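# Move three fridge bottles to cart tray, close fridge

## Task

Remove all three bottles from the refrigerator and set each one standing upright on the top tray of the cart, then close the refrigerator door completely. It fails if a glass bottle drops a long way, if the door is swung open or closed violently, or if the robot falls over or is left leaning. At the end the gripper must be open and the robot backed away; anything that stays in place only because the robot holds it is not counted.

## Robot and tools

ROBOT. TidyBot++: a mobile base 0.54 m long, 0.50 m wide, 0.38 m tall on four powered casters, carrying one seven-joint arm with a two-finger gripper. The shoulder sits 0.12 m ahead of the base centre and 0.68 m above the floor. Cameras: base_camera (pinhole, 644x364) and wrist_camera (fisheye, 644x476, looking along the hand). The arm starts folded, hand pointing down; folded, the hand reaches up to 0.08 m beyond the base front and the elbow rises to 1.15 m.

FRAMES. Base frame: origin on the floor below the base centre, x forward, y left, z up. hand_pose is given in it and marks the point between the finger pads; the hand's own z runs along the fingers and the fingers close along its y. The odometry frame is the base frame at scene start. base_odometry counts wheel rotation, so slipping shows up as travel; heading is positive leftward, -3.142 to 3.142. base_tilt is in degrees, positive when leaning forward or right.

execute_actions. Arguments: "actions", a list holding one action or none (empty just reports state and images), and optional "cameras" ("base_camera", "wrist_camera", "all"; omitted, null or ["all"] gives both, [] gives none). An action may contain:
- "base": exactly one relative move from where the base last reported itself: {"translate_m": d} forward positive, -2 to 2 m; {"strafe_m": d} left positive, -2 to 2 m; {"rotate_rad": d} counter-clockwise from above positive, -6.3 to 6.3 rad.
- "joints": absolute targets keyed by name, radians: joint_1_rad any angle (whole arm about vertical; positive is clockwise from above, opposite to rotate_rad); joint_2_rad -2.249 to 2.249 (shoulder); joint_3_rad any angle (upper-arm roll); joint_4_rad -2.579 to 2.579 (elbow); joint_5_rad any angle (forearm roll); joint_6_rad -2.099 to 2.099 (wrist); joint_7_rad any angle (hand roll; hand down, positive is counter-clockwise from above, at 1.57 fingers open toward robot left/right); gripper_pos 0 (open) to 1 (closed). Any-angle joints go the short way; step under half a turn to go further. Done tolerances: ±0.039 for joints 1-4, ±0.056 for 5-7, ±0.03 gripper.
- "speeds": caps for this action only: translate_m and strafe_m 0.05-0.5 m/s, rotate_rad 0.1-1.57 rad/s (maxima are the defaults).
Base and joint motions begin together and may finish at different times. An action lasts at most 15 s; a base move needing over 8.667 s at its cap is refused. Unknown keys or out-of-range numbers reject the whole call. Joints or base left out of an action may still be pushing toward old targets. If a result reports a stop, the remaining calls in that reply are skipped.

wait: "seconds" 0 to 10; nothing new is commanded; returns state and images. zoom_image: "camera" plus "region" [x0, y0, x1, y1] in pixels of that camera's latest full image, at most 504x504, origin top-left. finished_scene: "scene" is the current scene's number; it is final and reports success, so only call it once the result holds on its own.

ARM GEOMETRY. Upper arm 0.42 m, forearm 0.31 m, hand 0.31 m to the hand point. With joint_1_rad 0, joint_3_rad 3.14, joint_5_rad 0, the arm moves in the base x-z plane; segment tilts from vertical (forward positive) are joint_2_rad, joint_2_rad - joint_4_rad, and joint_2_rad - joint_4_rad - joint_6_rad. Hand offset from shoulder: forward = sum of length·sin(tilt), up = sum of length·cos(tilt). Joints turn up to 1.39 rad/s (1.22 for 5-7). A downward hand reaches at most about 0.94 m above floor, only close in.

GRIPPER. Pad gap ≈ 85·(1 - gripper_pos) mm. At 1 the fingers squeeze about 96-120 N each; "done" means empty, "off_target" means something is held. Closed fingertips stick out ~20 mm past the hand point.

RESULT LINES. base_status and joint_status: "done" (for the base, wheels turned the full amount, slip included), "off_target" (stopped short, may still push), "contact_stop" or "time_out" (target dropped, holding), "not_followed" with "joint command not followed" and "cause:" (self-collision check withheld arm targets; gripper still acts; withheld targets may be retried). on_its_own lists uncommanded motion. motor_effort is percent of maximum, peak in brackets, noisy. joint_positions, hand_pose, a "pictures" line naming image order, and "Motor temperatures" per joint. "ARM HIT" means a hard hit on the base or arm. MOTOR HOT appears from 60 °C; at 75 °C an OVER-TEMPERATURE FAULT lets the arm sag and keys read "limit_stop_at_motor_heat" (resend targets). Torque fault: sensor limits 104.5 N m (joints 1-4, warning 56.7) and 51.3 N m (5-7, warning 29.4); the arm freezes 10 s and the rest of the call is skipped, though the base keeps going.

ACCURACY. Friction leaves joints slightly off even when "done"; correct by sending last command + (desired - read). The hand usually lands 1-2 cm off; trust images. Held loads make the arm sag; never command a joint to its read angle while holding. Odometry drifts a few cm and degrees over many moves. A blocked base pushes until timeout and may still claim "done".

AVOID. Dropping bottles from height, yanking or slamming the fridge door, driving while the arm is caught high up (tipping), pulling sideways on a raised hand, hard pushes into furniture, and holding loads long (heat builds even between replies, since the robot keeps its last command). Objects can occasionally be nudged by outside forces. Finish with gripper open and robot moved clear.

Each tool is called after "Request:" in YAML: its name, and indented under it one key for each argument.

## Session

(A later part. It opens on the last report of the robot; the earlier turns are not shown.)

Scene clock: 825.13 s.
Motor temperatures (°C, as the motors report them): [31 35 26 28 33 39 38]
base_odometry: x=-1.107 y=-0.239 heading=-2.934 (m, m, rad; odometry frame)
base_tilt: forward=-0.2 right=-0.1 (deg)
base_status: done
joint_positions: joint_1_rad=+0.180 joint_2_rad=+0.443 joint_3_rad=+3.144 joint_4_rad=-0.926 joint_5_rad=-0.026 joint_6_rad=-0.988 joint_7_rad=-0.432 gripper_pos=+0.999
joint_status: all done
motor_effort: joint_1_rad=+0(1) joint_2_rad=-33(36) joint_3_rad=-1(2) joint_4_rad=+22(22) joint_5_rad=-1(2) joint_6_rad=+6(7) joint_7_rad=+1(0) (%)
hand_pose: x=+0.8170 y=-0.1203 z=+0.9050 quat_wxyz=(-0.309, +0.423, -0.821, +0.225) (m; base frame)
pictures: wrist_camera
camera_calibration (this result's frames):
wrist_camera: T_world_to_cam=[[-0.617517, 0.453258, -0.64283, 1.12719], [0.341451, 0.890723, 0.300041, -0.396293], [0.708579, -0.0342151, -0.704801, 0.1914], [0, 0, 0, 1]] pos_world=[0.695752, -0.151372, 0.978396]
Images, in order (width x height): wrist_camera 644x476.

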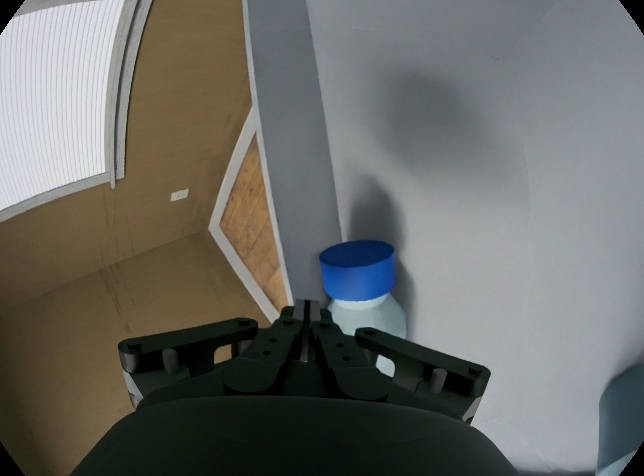

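Now drag back.

Request:
execute_actions:
  actions:
    - {"base":{"translate_m":-0.08},"speeds":{"translate_m":0.05}}
  cameras: ["wrist_camera"]

Scene clock: 834.57 s.
Motor temperatures (°C, as the motors report them): [31 35 26 28 33 39 38]
base_odometry: x=-1.029 y=-0.222 heading=-2.934 (m, m, rad; odometry frame)
base_tilt: forward=-0.3 right=-0.2 (deg)
base_status: done
joint_positions: joint_1_rad=+0.180 joint_2_rad=+0.445 joint_3_rad=+3.144 joint_4_rad=-0.926 joint_5_rad=-0.026 joint_6_rad=-0.987 joint_7_rad=-0.432 gripper_pos=+0.999
joint_status: not commanded
motor_effort: joint_1_rad=-1(1) joint_2_rad=-34(35) joint_3_rad=-1(2) joint_4_rad=+22(23) joint_5_rad=+0(1) joint_6_rad=+6(6) joint_7_rad=+0(0) (%)
hand_pose: x=+0.8178 y=-0.1205 z=+0.9033 quat_wxyz=(-0.309, +0.423, -0.821, +0.225) (m; base frame)
pictures: wrist_camera
camera_calibration (this result's frames):
wrist_camera: T_world_to_cam=[[-0.618562, 0.453468, -0.641676, 1.12651], [0.341969, 0.890623, 0.299747, -0.396092], [0.707417, -0.0340209, -0.705977, 0.191632], [0, 0, 0, 1]] pos_world=[0.696702, -0.151547, 0.976867]
Images, in order (width x height): wrist_camera 644x476.

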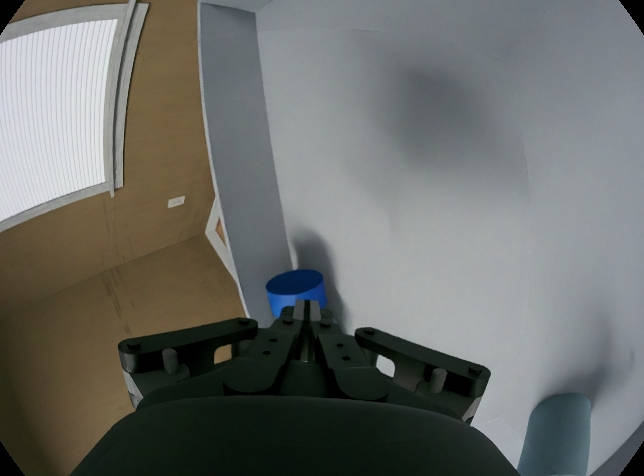

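Request:
execute_actions:
  actions:
    - {"base":{"translate_m":0.045},"joints":{"joint_2_rad":0.40,"joint_6_rad":-1.0},"speeds":{"translate_m":0.05}}
  cameras: ["wrist_camera"]

Scene clock: 845.83 s.
Motor temperatures (°C, as the motors report them): [31 36 26 28 33 39 38]
base_odometry: x=-1.073 y=-0.232 heading=-2.934 (m, m, rad; odometry frame)
base_tilt: forward=-0.3 right=-0.1 (deg)
base_status: done
joint_positions: joint_1_rad=+0.180 joint_2_rad=+0.403 joint_3_rad=+3.144 joint_4_rad=-0.926 joint_5_rad=-0.026 joint_6_rad=-0.987 joint_7_rad=-0.432 gripper_pos=+0.999
joint_status: all done
motor_effort: joint_1_rad=-1(4) joint_2_rad=-32(36) joint_3_rad=-1(2) joint_4_rad=+22(23) joint_5_rad=-1(2) joint_6_rad=+6(6) joint_7_rad=+0(0) (%)
hand_pose: x=+0.8080 y=-0.1187 z=+0.9327 quat_wxyz=(-0.324, +0.420, -0.814, +0.236) (m; base frame)
pictures: wrist_camera
camera_calibration (this result's frames):
wrist_camera: T_world_to_cam=[[-0.591676, 0.44858, -0.669847, 1.14246], [0.329534, 0.892884, 0.306864, -0.39946], [0.735749, -0.0391728, -0.67612, 0.168053], [0, 0, 0, 1]] pos_world=[0.683957, -0.149229, 1.00148]
Images, in order (width x height): wrist_camera 644x476.

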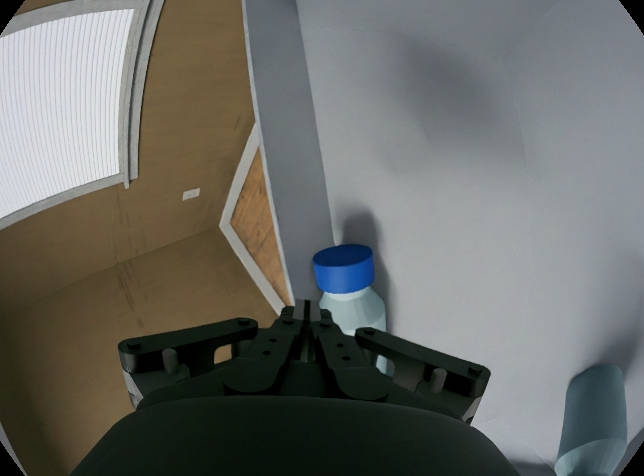

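Request:
execute_actions:
  actions:
    - {"joints":{"joint_2_rad":0.3,"joint_4_rad":-0.5,"joint_6_rad":-1.95}}
  cameras: ["wrist_camera"]

Scene clock: 862.13 s.
Motor temperatures (°C, as the motors report them): [31 36 26 28 33 39 38]
base_odometry: x=-1.073 y=-0.232 heading=-2.934 (m, m, rad; odometry frame)
base_tilt: forward=-0.3 right=-0.2 (deg)
base_status: not commanded
joint_positions: joint_1_rad=+0.180 joint_2_rad=+0.296 joint_3_rad=+3.144 joint_4_rad=-0.520 joint_5_rad=-0.026 joint_6_rad=-1.924 joint_7_rad=-0.432 gripper_pos=+0.999
joint_status: all done
motor_effort: joint_1_rad=-1(1) joint_2_rad=-23(34) joint_3_rad=-1(1) joint_4_rad=+15(23) joint_5_rad=-2(1) joint_6_rad=+3(6) joint_7_rad=+1(0) (%)
hand_pose: x=+0.5862 y=-0.0770 z=+1.0130 quat_wxyz=(-0.164, +0.457, -0.867, +0.114) (m; base frame)
pictures: wrist_camera
camera_calibration (this result's frames):
wrist_camera: T_world_to_cam=[[-0.815643, 0.468198, -0.339879, 0.844787], [0.420701, 0.883243, 0.207106, -0.341376], [0.397162, 0.0259372, -0.917382, 0.834989], [0, 0, 0, 1]] pos_world=[0.501035, -0.115667, 1.12383]
Images, in order (width x height): wrist_camera 644x476.

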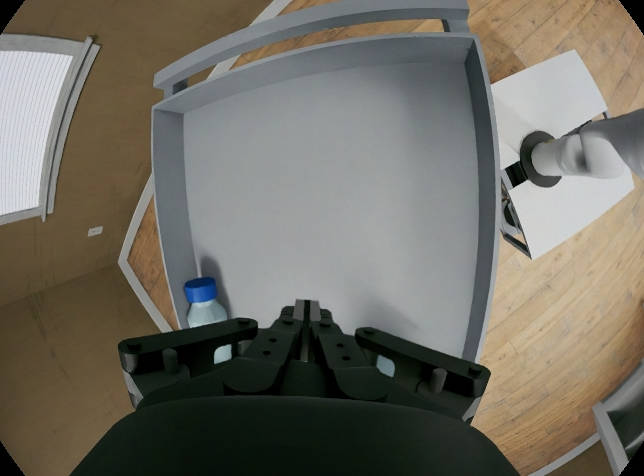

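Request:
execute_actions:
  actions:
    - {"joints":{"joint_1_rad":-0.3}}
  cameras: ["wrist_camera"]

Scene clock: 870.00 s.
Motor temperatures (°C, as the motors report them): [31 35 26 28 33 39 38]
base_odometry: x=-1.073 y=-0.232 heading=-2.934 (m, m, rad; odometry frame)
base_tilt: forward=-0.4 right=-0.2 (deg)
base_status: not commanded
joint_positions: joint_1_rad=-0.280 joint_2_rad=+0.296 joint_3_rad=+3.144 joint_4_rad=-0.520 joint_5_rad=-0.026 joint_6_rad=-1.924 joint_7_rad=-0.432 gripper_pos=+0.999
joint_status: all done
motor_effort: joint_1_rad=+0(2) joint_2_rad=-24(24) joint_3_rad=-1(2) joint_4_rad=+16(16) joint_5_rad=-1(2) joint_6_rad=+3(3) joint_7_rad=+0(0) (%)
hand_pose: x=+0.5718 y=+0.1383 z=+1.0130 quat_wxyz=(-0.185, +0.643, -0.740, +0.074) (m; base frame)
pictures: wrist_camera
camera_calibration (this result's frames):
wrist_camera: T_world_to_cam=[[-0.938694, 0.0577586, -0.339879, 0.85943], [-0.0147984, 0.978207, 0.207106, -0.289552], [0.344434, 0.199439, -0.917382, 0.841264], [0, 0, 0, 1]] pos_world=[0.512697, 0.0658211, 1.12383]
Images, in order (width x height): wrist_camera 644x476.

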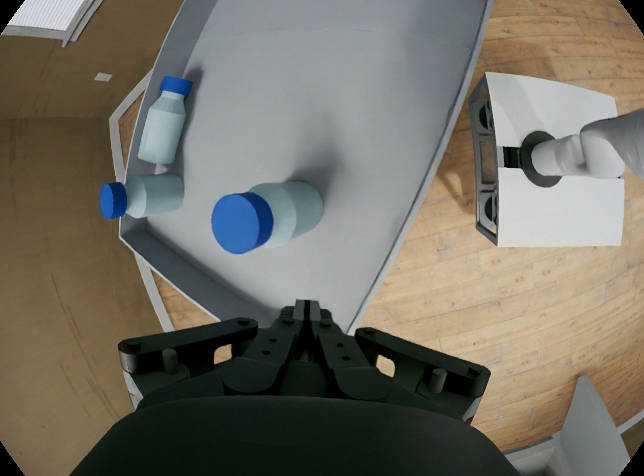

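Request:
execute_actions:
  actions:
    - {"base":{"translate_m":0.035},"joints":{"joint_1_rad":0.13,"joint_2_rad":0.43,"joint_4_rad":-0.95,"joint_6_rad":-0.976},"speeds":{"translate_m":0.05}}
  cameras: ["wrist_camera"]

Request:
execute_actions:
  actions:
    - {"joints":{"joint_2_rad":0.50,"joint_6_rad":-0.93}}
  cameras: ["wrist_camera"]

Scene clock: 891.27 s.
Motor temperatures (°C, as the motors report them): [31 35 26 28 33 39 38]
base_odometry: x=-1.107 y=-0.239 heading=-2.934 (m, m, rad; odometry frame)
base_tilt: forward=-0.3 right=-0.1 (deg)
base_status: done
joint_positions: joint_1_rad=+0.118 joint_2_rad=+0.434 joint_3_rad=+3.144 joint_4_rad=-0.930 joint_5_rad=-0.026 joint_6_rad=-1.005 joint_7_rad=-0.432 gripper_pos=+0.999
joint_status: all done
motor_effort: joint_1_rad=+0(3) joint_2_rad=-33(36) joint_3_rad=-1(3) joint_4_rad=+22(23) joint_5_rad=-1(0) joint_6_rad=+6(6) joint_7_rad=+0(0) (%)
hand_pose: x=+0.8170 y=-0.0759 z=+0.9049 quat_wxyz=(-0.312, +0.450, -0.810, +0.212) (m; base frame)
pictures: wrist_camera
camera_calibration (this result's frames):
wrist_camera: T_world_to_cam=[[-0.652743, 0.414649, -0.634029, 1.12484], [0.288808, 0.909912, 0.297742, -0.3893], [0.700369, 0.0112367, -0.713693, 0.211031], [0, 0, 0, 1]] pos_world=[0.698866, -0.114558, 0.979705]
Images, in order (width x height): wrist_camera 644x476.

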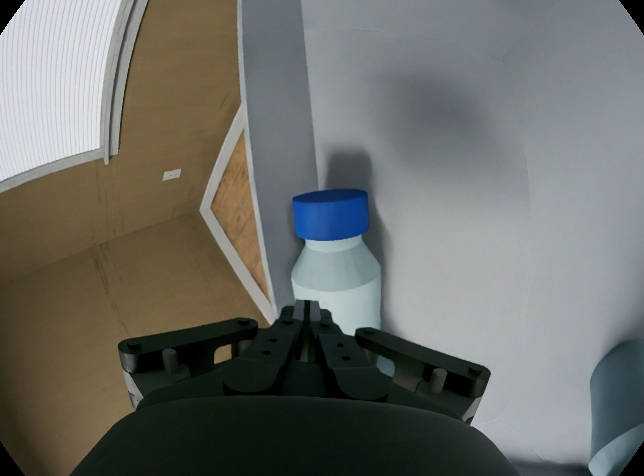

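Scene clock: 892.07 s.
Motor temperatures (°C, as the motors report them): [31 35 26 28 33 39 38]
base_odometry: x=-1.107 y=-0.239 heading=-2.934 (m, m, rad; odometry frame)
base_tilt: forward=-0.3 right=-0.2 (deg)
base_status: not commanded
joint_positions: joint_1_rad=+0.118 joint_2_rad=+0.477 joint_3_rad=+3.144 joint_4_rad=-0.929 joint_5_rad=-0.025 joint_6_rad=-0.947 joint_7_rad=-0.432 gripper_pos=+0.999
joint_status: all done
motor_effort: joint_1_rad=-1(4) joint_2_rad=-32(35) joint_3_rad=-1(3) joint_4_rad=+20(22) joint_5_rad=-1(3) joint_6_rad=+5(7) joint_7_rad=+0(0) (%)
hand_pose: x=+0.8386 y=-0.0793 z=+0.8876 quat_wxyz=(-0.317, +0.448, -0.807, +0.217) (m; base frame)
pictures: wrist_camera
camera_calibration (this result's frames):
wrist_camera: T_world_to_cam=[[-0.642024, 0.414653, -0.644878, 1.13008], [0.286063, 0.909941, 0.300291, -0.387292], [0.711318, 0.00831871, -0.702821, 0.164515], [0, 0, 0, 1]] pos_world=[0.719305, -0.117546, 0.960688]
Images, in order (width x height): wrist_camera 644x476.

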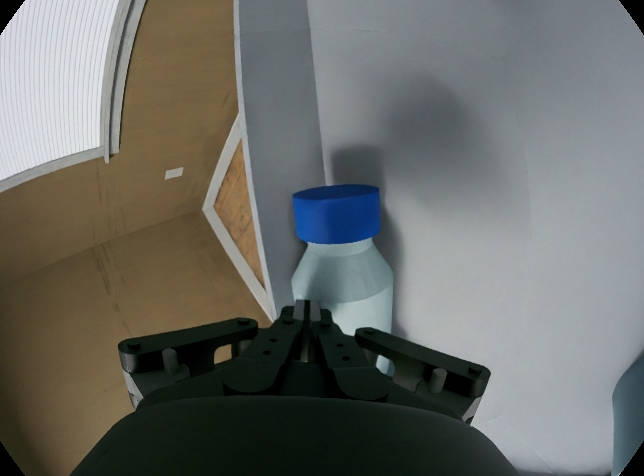

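Tip seems resting near the bottle's rim side. Drag back.

Request:
execute_actions:
  actions:
    - {"base":{"translate_m":-0.07},"speeds":{"translate_m":0.05}}
  cameras: ["wrist_camera"]

Scene clock: 898.83 s.
Motor temperatures (°C, as the motors report them): [31 35 26 28 33 39 38]
base_odometry: x=-1.039 y=-0.225 heading=-2.934 (m, m, rad; odometry frame)
base_tilt: forward=-0.3 right=-0.2 (deg)
base_status: done
joint_positions: joint_1_rad=+0.118 joint_2_rad=+0.492 joint_3_rad=+3.144 joint_4_rad=-0.929 joint_5_rad=-0.025 joint_6_rad=-0.946 joint_7_rad=-0.432 gripper_pos=+0.999
joint_status: not commanded
motor_effort: joint_1_rad=+0(2) joint_2_rad=-35(38) joint_3_rad=-1(2) joint_4_rad=+22(23) joint_5_rad=-2(0) joint_6_rad=+6(6) joint_7_rad=+1(0) (%)
hand_pose: x=+0.8418 y=-0.0797 z=+0.8772 quat_wxyz=(-0.312, +0.449, -0.810, +0.213) (m; base frame)
pictures: wrist_camera
camera_calibration (this result's frames):
wrist_camera: T_world_to_cam=[[-0.650575, 0.415692, -0.635573, 1.1247], [0.290091, 0.909457, 0.297886, -0.38605], [0.701855, 0.00942328, -0.712258, 0.17126], [0, 0, 0, 1]] pos_world=[0.723491, -0.118047, 0.951809]
Images, in order (width x height): wrist_camera 644x476.

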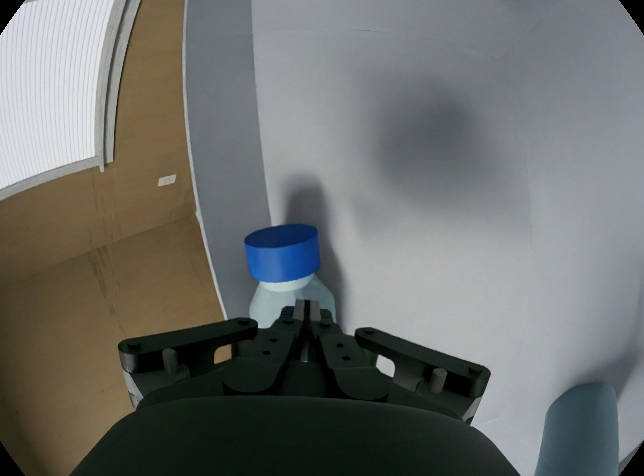

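Request:
execute_actions:
  actions:
    - {"base":{"rotate_rad":-0.3},"joints":{"joint_1_rad":0.0,"joint_2_rad":0.3,"joint_4_rad":-0.5,"joint_6_rad":-1.95,"joint_7_rad":0.0,"gripper_pos":0.0},"speeds":{"rotate_rad":0.3}}

Scene clock: 931.43 s.
Motor temperatures (°C, as the motors report them): [31 35 26 28 33 39 38]
base_odometry: x=-1.039 y=-0.224 heading=+3.049 (m, m, rad; odometry frame)
base_tilt: forward=-0.3 right=-0.2 (deg)
base_status: done
joint_positions: joint_1_rad=+0.024 joint_2_rad=+0.295 joint_3_rad=+3.143 joint_4_rad=-0.519 joint_5_rad=-0.025 joint_6_rad=-1.925 joint_7_rad=-0.042 gripper_pos=+0.000
joint_status: all done
motor_effort: joint_1_rad=+0(6) joint_2_rad=-23(37) joint_3_rad=-1(2) joint_4_rad=+16(22) joint_5_rad=-1(0) joint_6_rad=+3(6) joint_7_rad=+0(0) (%)
hand_pose: x=+0.5920 y=-0.0032 z=+1.0138 quat_wxyz=(-0.150, +0.674, -0.711, +0.133) (m; base frame)
pictures: base_camera, wrist_camera
camera_calibration (this result's frames):
wrist_camera: T_world_to_cam=[[-0.928522, -0.0473986, -0.36824, 0.909246], [-0.0740348, 0.995536, 0.0585375, 0.0347311], [0.363822, 0.0816159, -0.927886, 0.862119], [0, 0, 0, 1]] pos_world=[0.533168, -0.0618417, 1.13274]
Images, in order (width x height): base_camera 644x364, wrist_camera 644x476.

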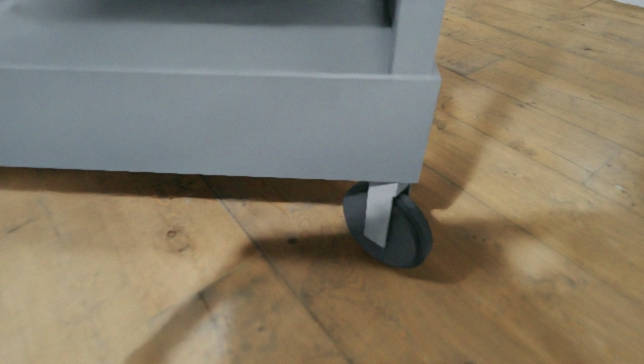

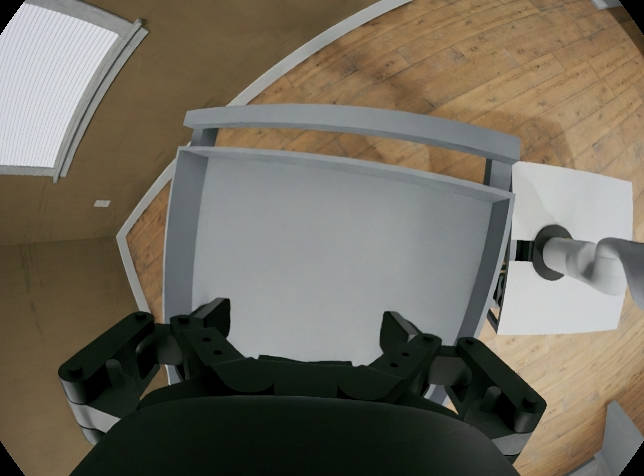

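Request:
execute_actions:
  actions:
    - {"base":{"strafe_m":0.15},"speeds":{"strafe_m":0.1}}

Scene clock: 943.43 s.
Motor temperatures (°C, as the motors report them): [31 35 26 28 33 39 38]
base_odometry: x=-1.053 y=-0.374 heading=+3.048 (m, m, rad; odometry frame)
base_tilt: forward=-0.3 right=-0.2 (deg)
base_status: done
joint_positions: joint_1_rad=+0.016 joint_2_rad=+0.295 joint_3_rad=+3.143 joint_4_rad=-0.519 joint_5_rad=-0.025 joint_6_rad=-1.925 joint_7_rad=-0.042 gripper_pos=+0.000
joint_status: not commanded
motor_effort: joint_1_rad=+0(3) joint_2_rad=-24(24) joint_3_rad=-1(2) joint_4_rad=+16(16) joint_5_rad=-1(2) joint_6_rad=+3(3) joint_7_rad=+0(0) (%)
hand_pose: x=+0.5920 y=+0.0008 z=+1.0138 quat_wxyz=(-0.150, +0.677, -0.708, +0.132) (m; base frame)
pictures: base_camera, wrist_camera
camera_calibration (this result's frames):
wrist_camera: T_world_to_cam=[[-0.928088, -0.0552445, -0.36824, 0.909195], [-0.0824461, 0.994875, 0.0585375, 0.0357321], [0.363119, 0.0846879, -0.927886, 0.862202], [0, 0, 0, 1]] pos_world=[0.533676, -0.058339, 1.13274]
Images, in order (width x height): base_camera 644x364, wrist_camera 644x476.

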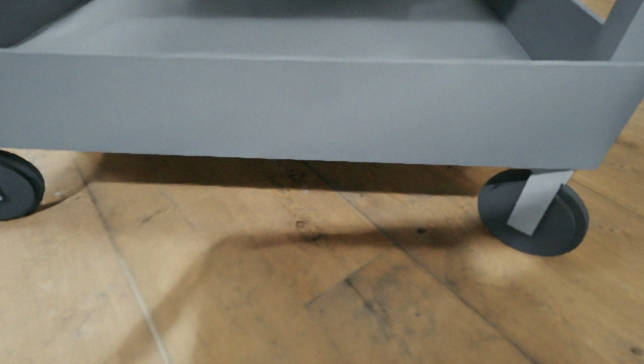

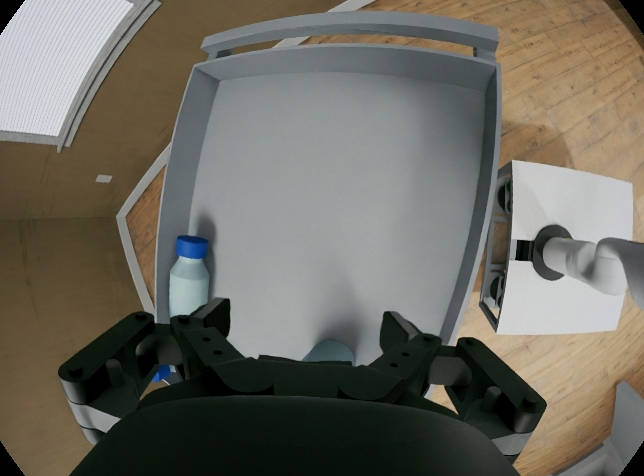

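Request:
execute_actions:
  actions:
    - {"base":{"translate_m":-0.36},"speeds":{"translate_m":0.2}}
  cameras: []

Request:
execute_actions:
  actions:
    - {"base":{"strafe_m":0.04},"joints":{"joint_2_rad":0.44,"joint_4_rad":-1.605,"joint_6_rad":0.56,"joint_7_rad":1.57}}

Scene clock: 984.40 s.
Motor temperatures (°C, as the motors report them): [31 35 26 28 33 39 38]
base_odometry: x=-0.694 y=-0.408 heading=+3.048 (m, m, rad; odometry frame)
base_tilt: forward=-0.3 right=-0.2 (deg)
base_status: done
joint_positions: joint_1_rad=+0.016 joint_2_rad=+0.298 joint_3_rad=+3.143 joint_4_rad=-0.519 joint_5_rad=-0.025 joint_6_rad=-1.925 joint_7_rad=-0.042 gripper_pos=+0.000
joint_status: not commanded
motor_effort: joint_1_rad=-1(2) joint_2_rad=-24(27) joint_3_rad=-1(2) joint_4_rad=+16(17) joint_5_rad=-1(2) joint_6_rad=+3(4) joint_7_rad=+1(1) (%)
hand_pose: x=+0.5928 y=+0.0007 z=+1.0128 quat_wxyz=(-0.150, +0.677, -0.709, +0.131) (m; base frame)
pictures: none
No camera images: the call's "cameras" was empty. Leave "cameras" out to get every camera's image.

Scene clock: 987.30 s.
Motor temperatures (°C, as the motors report them): [31 35 26 28 33 39 38]
base_odometry: x=-0.698 y=-0.448 heading=+3.048 (m, m, rad; odometry frame)
base_tilt: forward=-0.3 right=-0.2 (deg)
base_status: done
joint_positions: joint_1_rad=+0.008 joint_2_rad=+0.431 joint_3_rad=+3.143 joint_4_rad=-1.581 joint_5_rad=-0.025 joint_6_rad=+0.531 joint_7_rad=+1.529 gripper_pos=+0.000
joint_status: all done
motor_effort: joint_1_rad=-1(5) joint_2_rad=-34(35) joint_3_rad=-1(3) joint_4_rad=+22(23) joint_5_rad=-1(4) joint_6_rad=+9(10) joint_7_rad=+0(2) (%)
hand_pose: x=+0.8891 y=-0.0101 z=+0.9579 quat_wxyz=(-0.015, +0.674, -0.029, +0.738) (m; base frame)
pictures: base_camera, wrist_camera
camera_calibration (this result's frames):
wrist_camera: T_world_to_cam=[[-0.0521285, -0.99794, 0.0373816, -0.0131851], [0.0194612, -0.0384405, -0.999071, 0.986363], [0.998451, -0.0513526, 0.021425, -0.77226], [0, 0, 0, 1]] pos_world=[0.75118, -0.0148993, 1.00249]
Images, in order (width x height): base_camera 644x364, wrist_camera 644x476.

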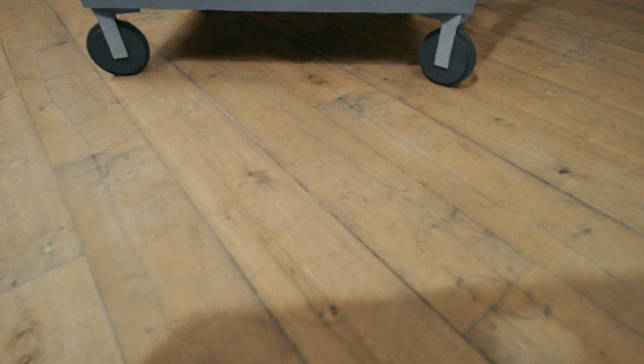

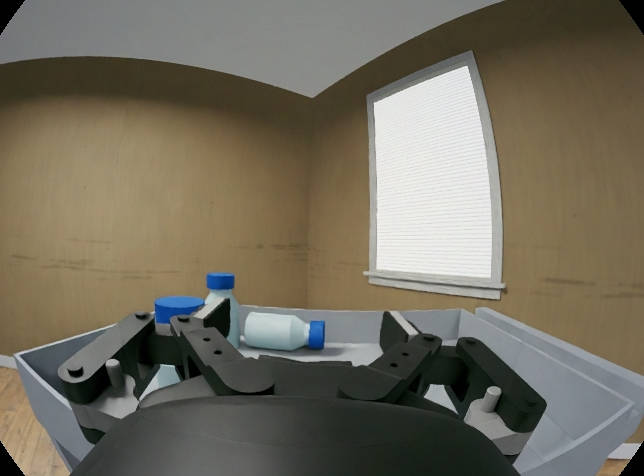

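Request:
execute_actions:
  actions:
    - {"joints":{"joint_2_rad":0.328,"joint_4_rad":-0.70,"joint_6_rad":-1.414,"joint_7_rad":0.0}}
  cameras: []

Request:
execute_actions:
  actions:
    - {"base":{"translate_m":0.40},"speeds":{"translate_m":0.15}}

Scene clock: 1016.93 s.
Motor temperatures (°C, as the motors report them): [31 35 26 28 33 39 38]
base_odometry: x=-0.698 y=-0.448 heading=+3.048 (m, m, rad; odometry frame)
base_tilt: forward=-0.3 right=-0.2 (deg)
base_status: not commanded
joint_positions: joint_1_rad=+0.008 joint_2_rad=+0.330 joint_3_rad=+3.143 joint_4_rad=-0.723 joint_5_rad=-0.025 joint_6_rad=-1.386 joint_7_rad=+0.040 gripper_pos=+0.000
joint_status: all done
motor_effort: joint_1_rad=-1(1) joint_2_rad=-28(36) joint_3_rad=-1(1) joint_4_rad=+20(23) joint_5_rad=-2(0) joint_6_rad=+5(9) joint_7_rad=+1(0) (%)
hand_pose: x=+0.7297 y=+0.0031 z=+0.9978 quat_wxyz=(-0.246, +0.675, -0.652, +0.241) (m; base frame)
pictures: none
No camera images: the call's "cameras" was empty. Leave "cameras" out to get every camera's image.

Scene clock: 1020.27 s.
Motor temperatures (°C, as the motors report them): [31 35 26 28 33 39 38]
base_odometry: x=-1.096 y=-0.411 heading=+3.049 (m, m, rad; odometry frame)
base_tilt: forward=-0.3 right=-0.2 (deg)
base_status: done
joint_positions: joint_1_rad=+0.008 joint_2_rad=+0.330 joint_3_rad=+3.143 joint_4_rad=-0.723 joint_5_rad=-0.025 joint_6_rad=-1.387 joint_7_rad=+0.040 gripper_pos=+0.000
joint_status: not commanded
motor_effort: joint_1_rad=-1(0) joint_2_rad=-28(31) joint_3_rad=-1(2) joint_4_rad=+19(20) joint_5_rad=-1(1) joint_6_rad=+6(6) joint_7_rad=+0(1) (%)
hand_pose: x=+0.7297 y=+0.0031 z=+0.9978 quat_wxyz=(-0.246, +0.675, -0.652, +0.241) (m; base frame)
pictures: base_camera, wrist_camera
camera_calibration (this result's frames):
wrist_camera: T_world_to_cam=[[-0.771796, -0.132305, -0.621954, 1.17049], [-0.15548, 0.98769, -0.0171678, 0.17454], [0.616569, 0.0834513, -0.782866, 0.467528], [0, 0, 0, 1]] pos_world=[0.642255, -0.0565448, 1.097]
Images, in order (width x height): base_camera 644x364, wrist_camera 644x476.

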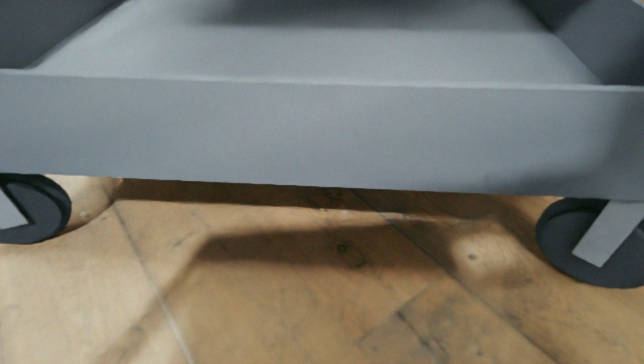

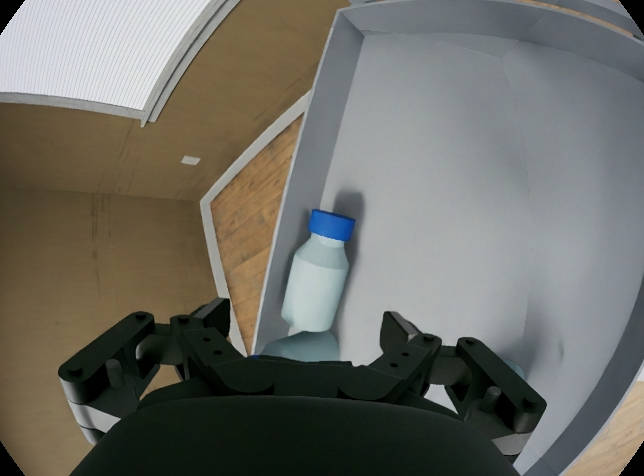

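Request:
execute_actions:
  actions:
    - {"base":{"translate_m":0.10},"joints":{"joint_2_rad":0.244,"joint_4_rad":-1.066,"joint_6_rad":-1.133},"speeds":{"translate_m":0.06}}

Scene clock: 1035.40 s.
Motor temperatures (°C, as the motors report them): [31 35 26 28 33 39 38]
base_odometry: x=-1.196 y=-0.401 heading=+3.049 (m, m, rad; odometry frame)
base_tilt: forward=-0.3 right=-0.2 (deg)
base_status: done
joint_positions: joint_1_rad=+0.008 joint_2_rad=+0.253 joint_3_rad=+3.143 joint_4_rad=-1.042 joint_5_rad=-0.025 joint_6_rad=-1.164 joint_7_rad=+0.040 gripper_pos=+0.000
joint_status: all done
motor_effort: joint_1_rad=+0(1) joint_2_rad=-27(30) joint_3_rad=-1(2) joint_4_rad=+21(21) joint_5_rad=-1(2) joint_6_rad=+5(6) joint_7_rad=+0(0) (%)
hand_pose: x=+0.7231 y=+0.0026 z=+0.9335 quat_wxyz=(-0.240, +0.676, -0.657, +0.234) (m; base frame)
pictures: base_camera, wrist_camera
camera_calibration (this result's frames):
wrist_camera: T_world_to_cam=[[-0.784268, -0.126722, -0.607343, 1.12071], [-0.150612, 0.988523, -0.0117685, 0.164384], [0.601864, 0.0822433, -0.794353, 0.442612], [0, 0, 0, 1]] pos_world=[0.637301, -0.0568806, 1.03418]
Images, in order (width x height): base_camera 644x364, wrist_camera 644x476.

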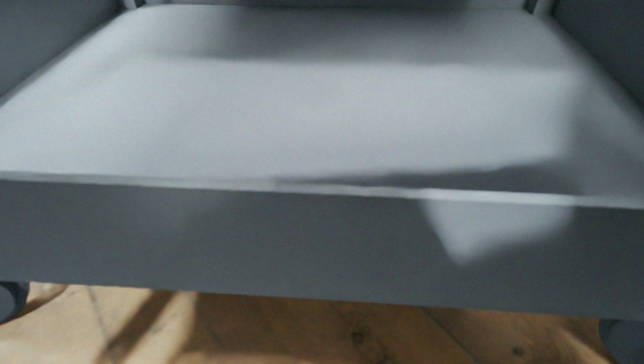

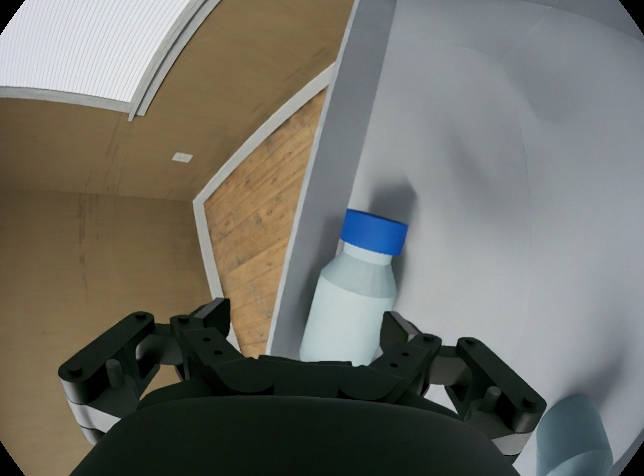

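Request:
execute_actions:
  actions:
    - {"joints":{"joint_2_rad":0.229,"joint_4_rad":-1.218,"joint_6_rad":-0.997}}
  cameras: ["wrist_camera"]

Scene clock: 1052.13 s.
Motor temperatures (°C, as the motors report them): [31 35 26 28 33 39 38]
base_odometry: x=-1.196 y=-0.401 heading=+3.049 (m, m, rad; odometry frame)
base_tilt: forward=-0.3 right=-0.2 (deg)
base_status: not commanded
joint_positions: joint_1_rad=+0.008 joint_2_rad=+0.240 joint_3_rad=+3.143 joint_4_rad=-1.196 joint_5_rad=-0.025 joint_6_rad=-1.030 joint_7_rad=+0.040 gripper_pos=+0.000
joint_status: all done
motor_effort: joint_1_rad=-1(1) joint_2_rad=-26(29) joint_3_rad=-1(1) joint_4_rad=+21(23) joint_5_rad=-1(1) joint_6_rad=+5(6) joint_7_rad=+0(0) (%)
hand_pose: x=+0.7252 y=+0.0020 z=+0.8902 quat_wxyz=(-0.237, +0.675, -0.659, +0.232) (m; base frame)
pictures: wrist_camera
camera_calibration (this result's frames):
wrist_camera: T_world_to_cam=[[-0.788647, -0.123645, -0.602285, 1.09473], [-0.147407, 0.989025, -0.0100219, 0.160839], [0.596915, 0.0808773, -0.798218, 0.414069], [0, 0, 0, 1]] pos_world=[0.639899, -0.057205, 0.991469]
Images, in order (width x height): wrist_camera 644x476.

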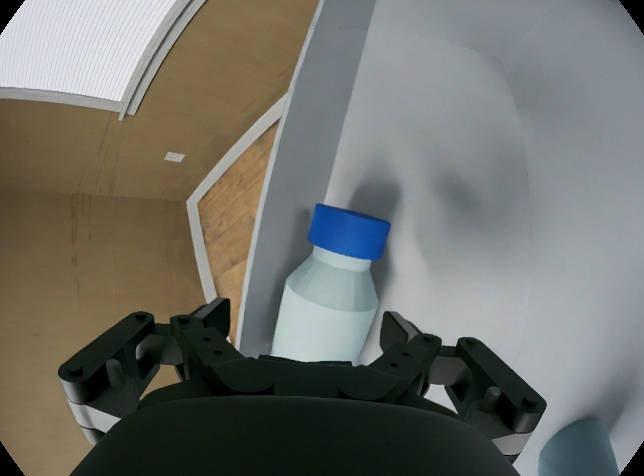

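Continue down to grasp height.

Request:
execute_actions:
  actions:
    - {"joints":{"joint_2_rad":0.219,"joint_4_rad":-1.33,"joint_6_rad":-0.89}}
  cameras: ["wrist_camera"]

Scene clock: 1057.90 s.
Motor temperatures (°C, as the motors report them): [31 35 26 28 33 39 38]
base_odometry: x=-1.196 y=-0.401 heading=+3.049 (m, m, rad; odometry frame)
base_tilt: forward=-0.3 right=-0.2 (deg)
base_status: not commanded
joint_positions: joint_1_rad=+0.008 joint_2_rad=+0.229 joint_3_rad=+3.143 joint_4_rad=-1.308 joint_5_rad=-0.025 joint_6_rad=-0.923 joint_7_rad=+0.040 gripper_pos=+0.000
joint_status: all done
motor_effort: joint_1_rad=-1(1) joint_2_rad=-26(28) joint_3_rad=-1(1) joint_4_rad=+22(23) joint_5_rad=-1(1) joint_6_rad=+5(6) joint_7_rad=+0(0) (%)
hand_pose: x=+0.7249 y=+0.0015 z=+0.8607 quat_wxyz=(-0.239, +0.674, -0.659, +0.234) (m; base frame)
pictures: wrist_camera
camera_calibration (this result's frames):
wrist_camera: T_world_to_cam=[[-0.785606, -0.121419, -0.606697, 1.07816], [-0.144696, 0.989419, -0.0106481, 0.159542], [0.60157, 0.0794215, -0.794862, 0.384458], [0, 0, 0, 1]] pos_world=[0.638814, -0.0574787, 0.961405]
Images, in order (width x height): wrist_camera 644x476.

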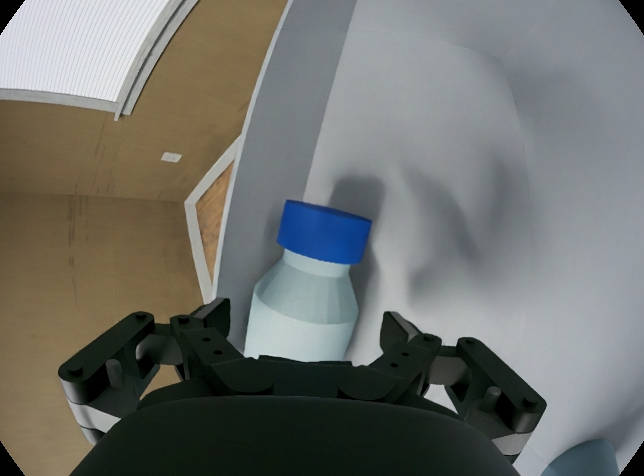

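Request:
execute_actions:
  actions:
    - {"joints":{"gripper_pos":1.0}}
  cameras: ["wrist_camera"]

Scene clock: 1063.27 s.
Motor temperatures (°C, as the motors report them): [31 35 26 28 33 39 38]
base_odometry: x=-1.196 y=-0.401 heading=+3.049 (m, m, rad; odometry frame)
base_tilt: forward=-0.3 right=-0.2 (deg)
base_status: not commanded
joint_positions: joint_1_rad=+0.008 joint_2_rad=+0.216 joint_3_rad=+3.143 joint_4_rad=-1.311 joint_5_rad=-0.025 joint_6_rad=-0.911 joint_7_rad=+0.040 gripper_pos=+0.999
joint_status: all done
motor_effort: joint_1_rad=+0(2) joint_2_rad=-27(27) joint_3_rad=-1(3) joint_4_rad=+22(22) joint_5_rad=-2(2) joint_6_rad=+6(6) joint_7_rad=+0(0) (%)
hand_pose: x=+0.7245 y=+0.0015 z=+0.8695 quat_wxyz=(-0.246, +0.671, -0.656, +0.242) (m; base frame)
pictures: wrist_camera
camera_calibration (this result's frames):
wrist_camera: T_world_to_cam=[[-0.772165, -0.121311, -0.623735, 1.08834], [-0.144144, 0.989458, -0.0139959, 0.162153], [0.618857, 0.0791003, -0.78151, 0.367564], [0, 0, 0, 1]] pos_world=[0.636281, -0.0574905, 0.96836]
Images, in order (width x height): wrist_camera 644x476.

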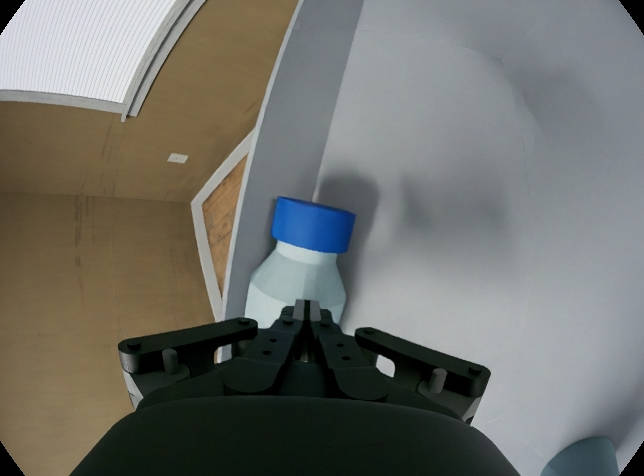

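Request:
execute_actions:
  actions:
    - {"joints":{"gripper_pos":0.0}}
  cameras: []

Request:
execute_actions:
  actions:
    - {"joints":{"joint_2_rad":0.2675,"joint_4_rad":-1.3275,"joint_6_rad":-0.848}}
  cameras: ["wrist_camera"]

Scene clock: 1077.80 s.
Motor temperatures (°C, as the motors report them): [31 35 26 28 33 39 38]
base_odometry: x=-1.196 y=-0.401 heading=+3.049 (m, m, rad; odometry frame)
base_tilt: forward=-0.3 right=-0.2 (deg)
base_status: not commanded
joint_positions: joint_1_rad=+0.008 joint_2_rad=+0.216 joint_3_rad=+3.143 joint_4_rad=-1.311 joint_5_rad=-0.025 joint_6_rad=-0.911 joint_7_rad=+0.040 gripper_pos=+0.000
joint_status: all done
motor_effort: joint_1_rad=+0(0) joint_2_rad=-26(26) joint_3_rad=-1(1) joint_4_rad=+22(22) joint_5_rad=-1(1) joint_6_rad=+6(5) joint_7_rad=+0(1) (%)
hand_pose: x=+0.7245 y=+0.0015 z=+0.8695 quat_wxyz=(-0.246, +0.671, -0.656, +0.242) (m; base frame)
pictures: none
No camera images: the call's "cameras" was empty. Leave "cameras" out to get every camera's image.

Scene clock: 1078.67 s.
Motor temperatures (°C, as the motors report them): [31 35 26 28 33 39 38]
base_odometry: x=-1.196 y=-0.401 heading=+3.049 (m, m, rad; odometry frame)
base_tilt: forward=-0.3 right=-0.2 (deg)
base_status: not commanded
joint_positions: joint_1_rad=+0.008 joint_2_rad=+0.265 joint_3_rad=+3.143 joint_4_rad=-1.311 joint_5_rad=-0.025 joint_6_rad=-0.879 joint_7_rad=+0.040 gripper_pos=+0.000
joint_status: all done
motor_effort: joint_1_rad=+0(0) joint_2_rad=-28(30) joint_3_rad=-1(1) joint_4_rad=+22(22) joint_5_rad=-1(1) joint_6_rad=+5(6) joint_7_rad=+0(0) (%)
hand_pose: x=+0.7410 y=+0.0012 z=+0.8457 quat_wxyz=(-0.240, +0.673, -0.659, +0.236) (m; base frame)
pictures: wrist_camera
camera_calibration (this result's frames):
wrist_camera: T_world_to_cam=[[-0.782627, -0.120623, -0.610692, 1.0829], [-0.143558, 0.989575, -0.0114833, 0.161945], [0.605711, 0.0786825, -0.791785, 0.357175], [0, 0, 0, 1]] pos_world=[0.654408, -0.0577385, 0.945981]
Images, in order (width x height): wrist_camera 644x476.

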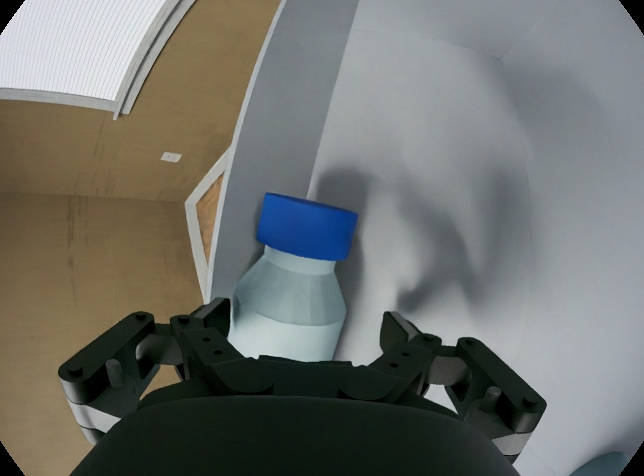

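Request:
execute_actions:
  actions:
    - {"joints":{"gripper_pos":1.0}}
  cameras: ["wrist_camera"]

Scene clock: 1084.63 s.
Motor temperatures (°C, as the motors report them): [31 35 26 28 33 39 38]
base_odometry: x=-1.196 y=-0.401 heading=+3.049 (m, m, rad; odometry frame)
base_tilt: forward=-0.3 right=-0.2 (deg)
base_status: not commanded
joint_positions: joint_1_rad=+0.008 joint_2_rad=+0.228 joint_3_rad=+3.143 joint_4_rad=-1.312 joint_5_rad=-0.025 joint_6_rad=-0.861 joint_7_rad=+0.040 gripper_pos=+0.999
joint_status: all done
motor_effort: joint_1_rad=-1(1) joint_2_rad=-18(28) joint_3_rad=-1(1) joint_4_rad=+19(23) joint_5_rad=-1(1) joint_6_rad=+6(12) joint_7_rad=+0(0) (%)
hand_pose: x=+0.7386 y=+0.0011 z=+0.8716 quat_wxyz=(-0.258, +0.666, -0.652, +0.254) (m; base frame)
pictures: wrist_camera
camera_calibration (this result's frames):
wrist_camera: T_world_to_cam=[[-0.748665, -0.120577, -0.651891, 1.10764], [-0.142274, 0.989632, -0.0196528, 0.168137], [0.647502, 0.0780339, -0.758058, 0.318981], [0, 0, 0, 1]] pos_world=[0.646635, -0.0577287, 0.967173]
Images, in order (width x height): wrist_camera 644x476.

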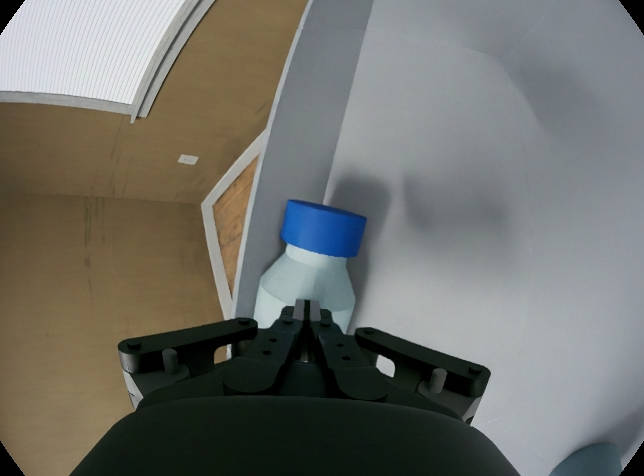

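Request:
execute_actions:
  actions:
    - {"joints":{"joint_1_rad":0.055,"joint_2_rad":0.244,"joint_4_rad":-1.066,"joint_6_rad":-1.133}}
  cameras: []

Request:
execute_actions:
  actions:
    - {"joints":{"joint_2_rad":0.338,"joint_4_rad":-1.0,"joint_6_rad":-1.104}}
  cameras: ["wrist_camera"]

Scene clock: 1137.13 s.
Motor temperatures (°C, as the motors report them): [31 34 26 28 33 39 38]
base_odometry: x=-1.196 y=-0.401 heading=+3.049 (m, m, rad; odometry frame)
base_tilt: forward=-0.3 right=-0.1 (deg)
base_status: not commanded
joint_positions: joint_1_rad=+0.031 joint_2_rad=+0.245 joint_3_rad=+3.143 joint_4_rad=-1.088 joint_5_rad=-0.025 joint_6_rad=-1.101 joint_7_rad=+0.040 gripper_pos=+0.999
joint_status: all done
motor_effort: joint_1_rad=-1(1) joint_2_rad=-27(29) joint_3_rad=-1(2) joint_4_rad=+21(23) joint_5_rad=-1(2) joint_6_rad=+6(8) joint_7_rad=+0(0) (%)
hand_pose: x=+0.7291 y=-0.0115 z=+0.9275 quat_wxyz=(-0.245, +0.665, -0.662, +0.245) (m; base frame)
pictures: none
No camera images: the call's "cameras" was empty. Leave "cameras" out to get every camera's image.

Scene clock: 1138.13 s.
Motor temperatures (°C, as the motors report them): [31 34 26 28 33 39 38]
base_odometry: x=-1.196 y=-0.401 heading=+3.049 (m, m, rad; odometry frame)
base_tilt: forward=-0.3 right=-0.2 (deg)
base_status: not commanded
joint_positions: joint_1_rad=+0.031 joint_2_rad=+0.339 joint_3_rad=+3.143 joint_4_rad=-1.024 joint_5_rad=-0.025 joint_6_rad=-1.101 joint_7_rad=+0.040 gripper_pos=+0.999
joint_status: all done
motor_effort: joint_1_rad=+0(1) joint_2_rad=-30(32) joint_3_rad=-1(1) joint_4_rad=+21(22) joint_5_rad=-2(2) joint_6_rad=+5(6) joint_7_rad=+0(0) (%)
hand_pose: x=+0.7616 y=-0.0125 z=+0.9008 quat_wxyz=(-0.235, +0.668, -0.665, +0.235) (m; base frame)
pictures: wrist_camera
camera_calibration (this result's frames):
wrist_camera: T_world_to_cam=[[-0.790395, -0.107545, -0.603084, 1.13026], [-0.126819, 0.991869, -0.010668, 0.165628], [0.599327, 0.0680503, -0.797606, 0.399418], [0, 0, 0, 1]] pos_world=[0.674971, -0.0699083, 1.00198]
Images, in order (width x height): wrist_camera 644x476.

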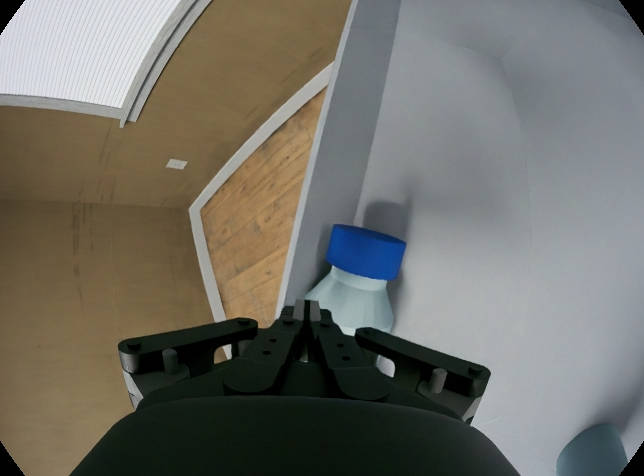

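Request:
execute_actions:
  actions:
    - {"joints":{"joint_1_rad":0.08,"joint_2_rad":0.335,"joint_4_rad":-1.12,"joint_6_rad":-0.988}}
  cameras: ["wrist_camera"]

Scene clock: 1148.00 s.
Motor temperatures (°C, as the motors report them): [31 34 26 28 33 39 38]
base_odometry: x=-1.196 y=-0.401 heading=+3.049 (m, m, rad; odometry frame)
base_tilt: forward=-0.3 right=-0.2 (deg)
base_status: not commanded
joint_positions: joint_1_rad=+0.056 joint_2_rad=+0.338 joint_3_rad=+3.143 joint_4_rad=-1.099 joint_5_rad=-0.025 joint_6_rad=-1.020 joint_7_rad=+0.040 gripper_pos=+0.999
joint_status: all done
motor_effort: joint_1_rad=-1(0) joint_2_rad=-30(32) joint_3_rad=-1(1) joint_4_rad=+21(22) joint_5_rad=-1(2) joint_6_rad=+5(5) joint_7_rad=+0(0) (%)
hand_pose: x=+0.7663 y=-0.0295 z=+0.8791 quat_wxyz=(-0.234, +0.658, -0.674, +0.240) (m; base frame)
pictures: wrist_camera
camera_calibration (this result's frames):
wrist_camera: T_world_to_cam=[[-0.789165, -0.0858478, -0.608151, 1.12321], [-0.0994982, 0.994973, -0.0113389, 0.16256], [0.606068, 0.0515617, -0.79374, 0.371425], [0, 0, 0, 1]] pos_world=[0.677465, -0.0844684, 0.97974]
Images, in order (width x height): wrist_camera 644x476.

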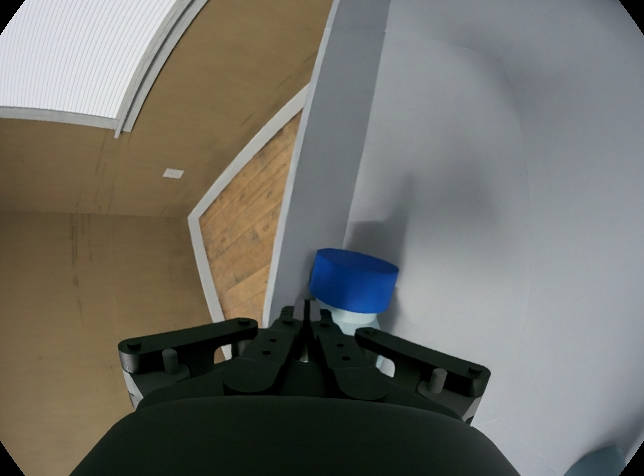

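Request:
execute_actions:
  actions:
    - {"base":{"translate_m":-0.08},"speeds":{"translate_m":0.05}}
  cameras: ["wrist_camera"]

Scene clock: 1155.20 s.
Motor temperatures (°C, as the motors report them): [31 34 26 28 33 39 38]
base_odometry: x=-1.116 y=-0.409 heading=+3.049 (m, m, rad; odometry frame)
base_tilt: forward=-0.3 right=-0.2 (deg)
base_status: done
joint_positions: joint_1_rad=+0.057 joint_2_rad=+0.337 joint_3_rad=+3.143 joint_4_rad=-1.099 joint_5_rad=-0.025 joint_6_rad=-1.019 joint_7_rad=+0.040 gripper_pos=+0.999
joint_status: not commanded
motor_effort: joint_1_rad=+0(2) joint_2_rad=-31(33) joint_3_rad=-1(2) joint_4_rad=+22(22) joint_5_rad=-1(2) joint_6_rad=+5(6) joint_7_rad=+0(0) (%)
hand_pose: x=+0.7663 y=-0.0299 z=+0.8803 quat_wxyz=(-0.235, +0.658, -0.674, +0.241) (m; base frame)
pictures: wrist_camera
camera_calibration (this result's frames):
wrist_camera: T_world_to_cam=[[-0.787609, -0.085387, -0.610231, 1.12453], [-0.0987718, 0.995041, -0.0117497, 0.162815], [0.608208, 0.0510194, -0.792137, 0.369327], [0, 0, 0, 1]] pos_world=[0.67714, -0.0848302, 0.98069]
Images, in order (width x height): wrist_camera 644x476.

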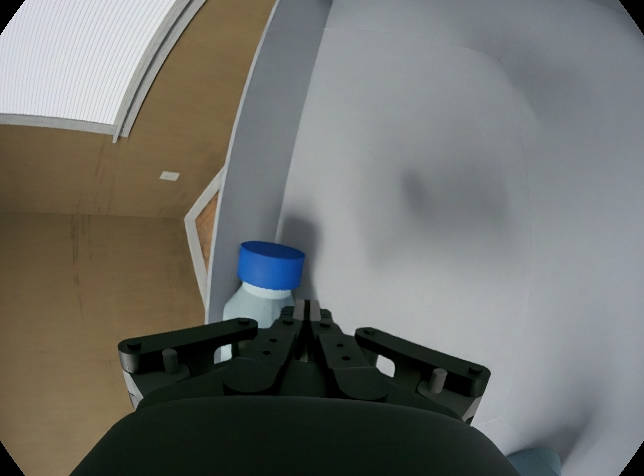

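Request:
execute_actions:
  actions:
    - {"base":{"translate_m":0.08},"speeds":{"translate_m":0.07}}
  cameras: []

Request:
execute_actions:
  actions:
    - {"joints":{"joint_2_rad":0.305,"joint_4_rad":-1.26,"joint_6_rad":-0.878}}
  cameras: ["wrist_camera"]

Scene clock: 1169.50 s.
Motor temperatures (°C, as the motors report them): [31 34 26 28 33 39 38]
base_odometry: x=-1.196 y=-0.402 heading=+3.049 (m, m, rad; odometry frame)
base_tilt: forward=-0.3 right=-0.2 (deg)
base_status: done
joint_positions: joint_1_rad=+0.058 joint_2_rad=+0.336 joint_3_rad=+3.143 joint_4_rad=-1.099 joint_5_rad=-0.025 joint_6_rad=-1.018 joint_7_rad=+0.040 gripper_pos=+0.999
joint_status: not commanded
motor_effort: joint_1_rad=+0(3) joint_2_rad=-30(32) joint_3_rad=-1(2) joint_4_rad=+22(23) joint_5_rad=-1(2) joint_6_rad=+5(6) joint_7_rad=+0(0) (%)
hand_pose: x=+0.7663 y=-0.0305 z=+0.8809 quat_wxyz=(-0.235, +0.657, -0.674, +0.242) (m; base frame)
pictures: none
No camera images: the call's "cameras" was empty. Leave "cameras" out to get every camera's image.

Scene clock: 1170.53 s.
Motor temperatures (°C, as the motors report them): [31 34 26 28 33 39 38]
base_odometry: x=-1.196 y=-0.402 heading=+3.049 (m, m, rad; odometry frame)
base_tilt: forward=-0.3 right=-0.2 (deg)
base_status: not commanded
joint_positions: joint_1_rad=+0.058 joint_2_rad=+0.294 joint_3_rad=+3.143 joint_4_rad=-1.212 joint_5_rad=-0.025 joint_6_rad=-0.894 joint_7_rad=+0.040 gripper_pos=+0.999
joint_status: joint_4_rad off_target (ended at -1.212, target -1.260); the others done
motor_effort: joint_1_rad=+0(1) joint_2_rad=-25(30) joint_3_rad=-1(0) joint_4_rad=+18(22) joint_5_rad=-1(0) joint_6_rad=+4(6) joint_7_rad=+0(0) (%)
hand_pose: x=+0.7642 y=-0.0310 z=+0.8754 quat_wxyz=(-0.252, +0.650, -0.668, +0.261) (m; base frame)
pictures: wrist_camera
camera_calibration (this result's frames):
wrist_camera: T_world_to_cam=[[-0.753077, -0.0841222, -0.652533, 1.13047], [-0.0939092, 0.995381, -0.0199421, 0.167059], [0.651196, 0.0462609, -0.757498, 0.303437], [0, 0, 0, 1]] pos_world=[0.669426, -0.0852265, 0.970856]
Images, in order (width x height): wrist_camera 644x476.

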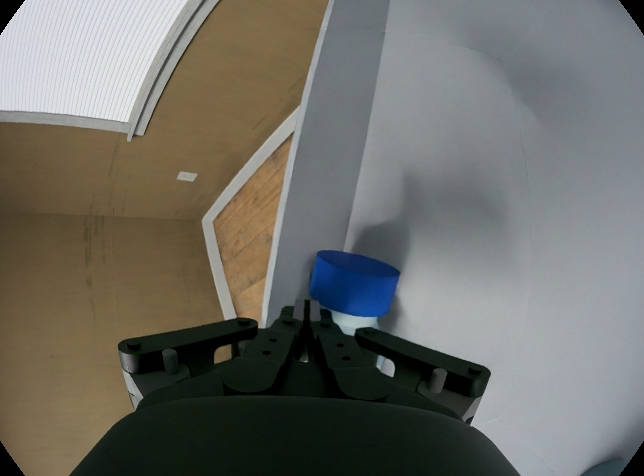

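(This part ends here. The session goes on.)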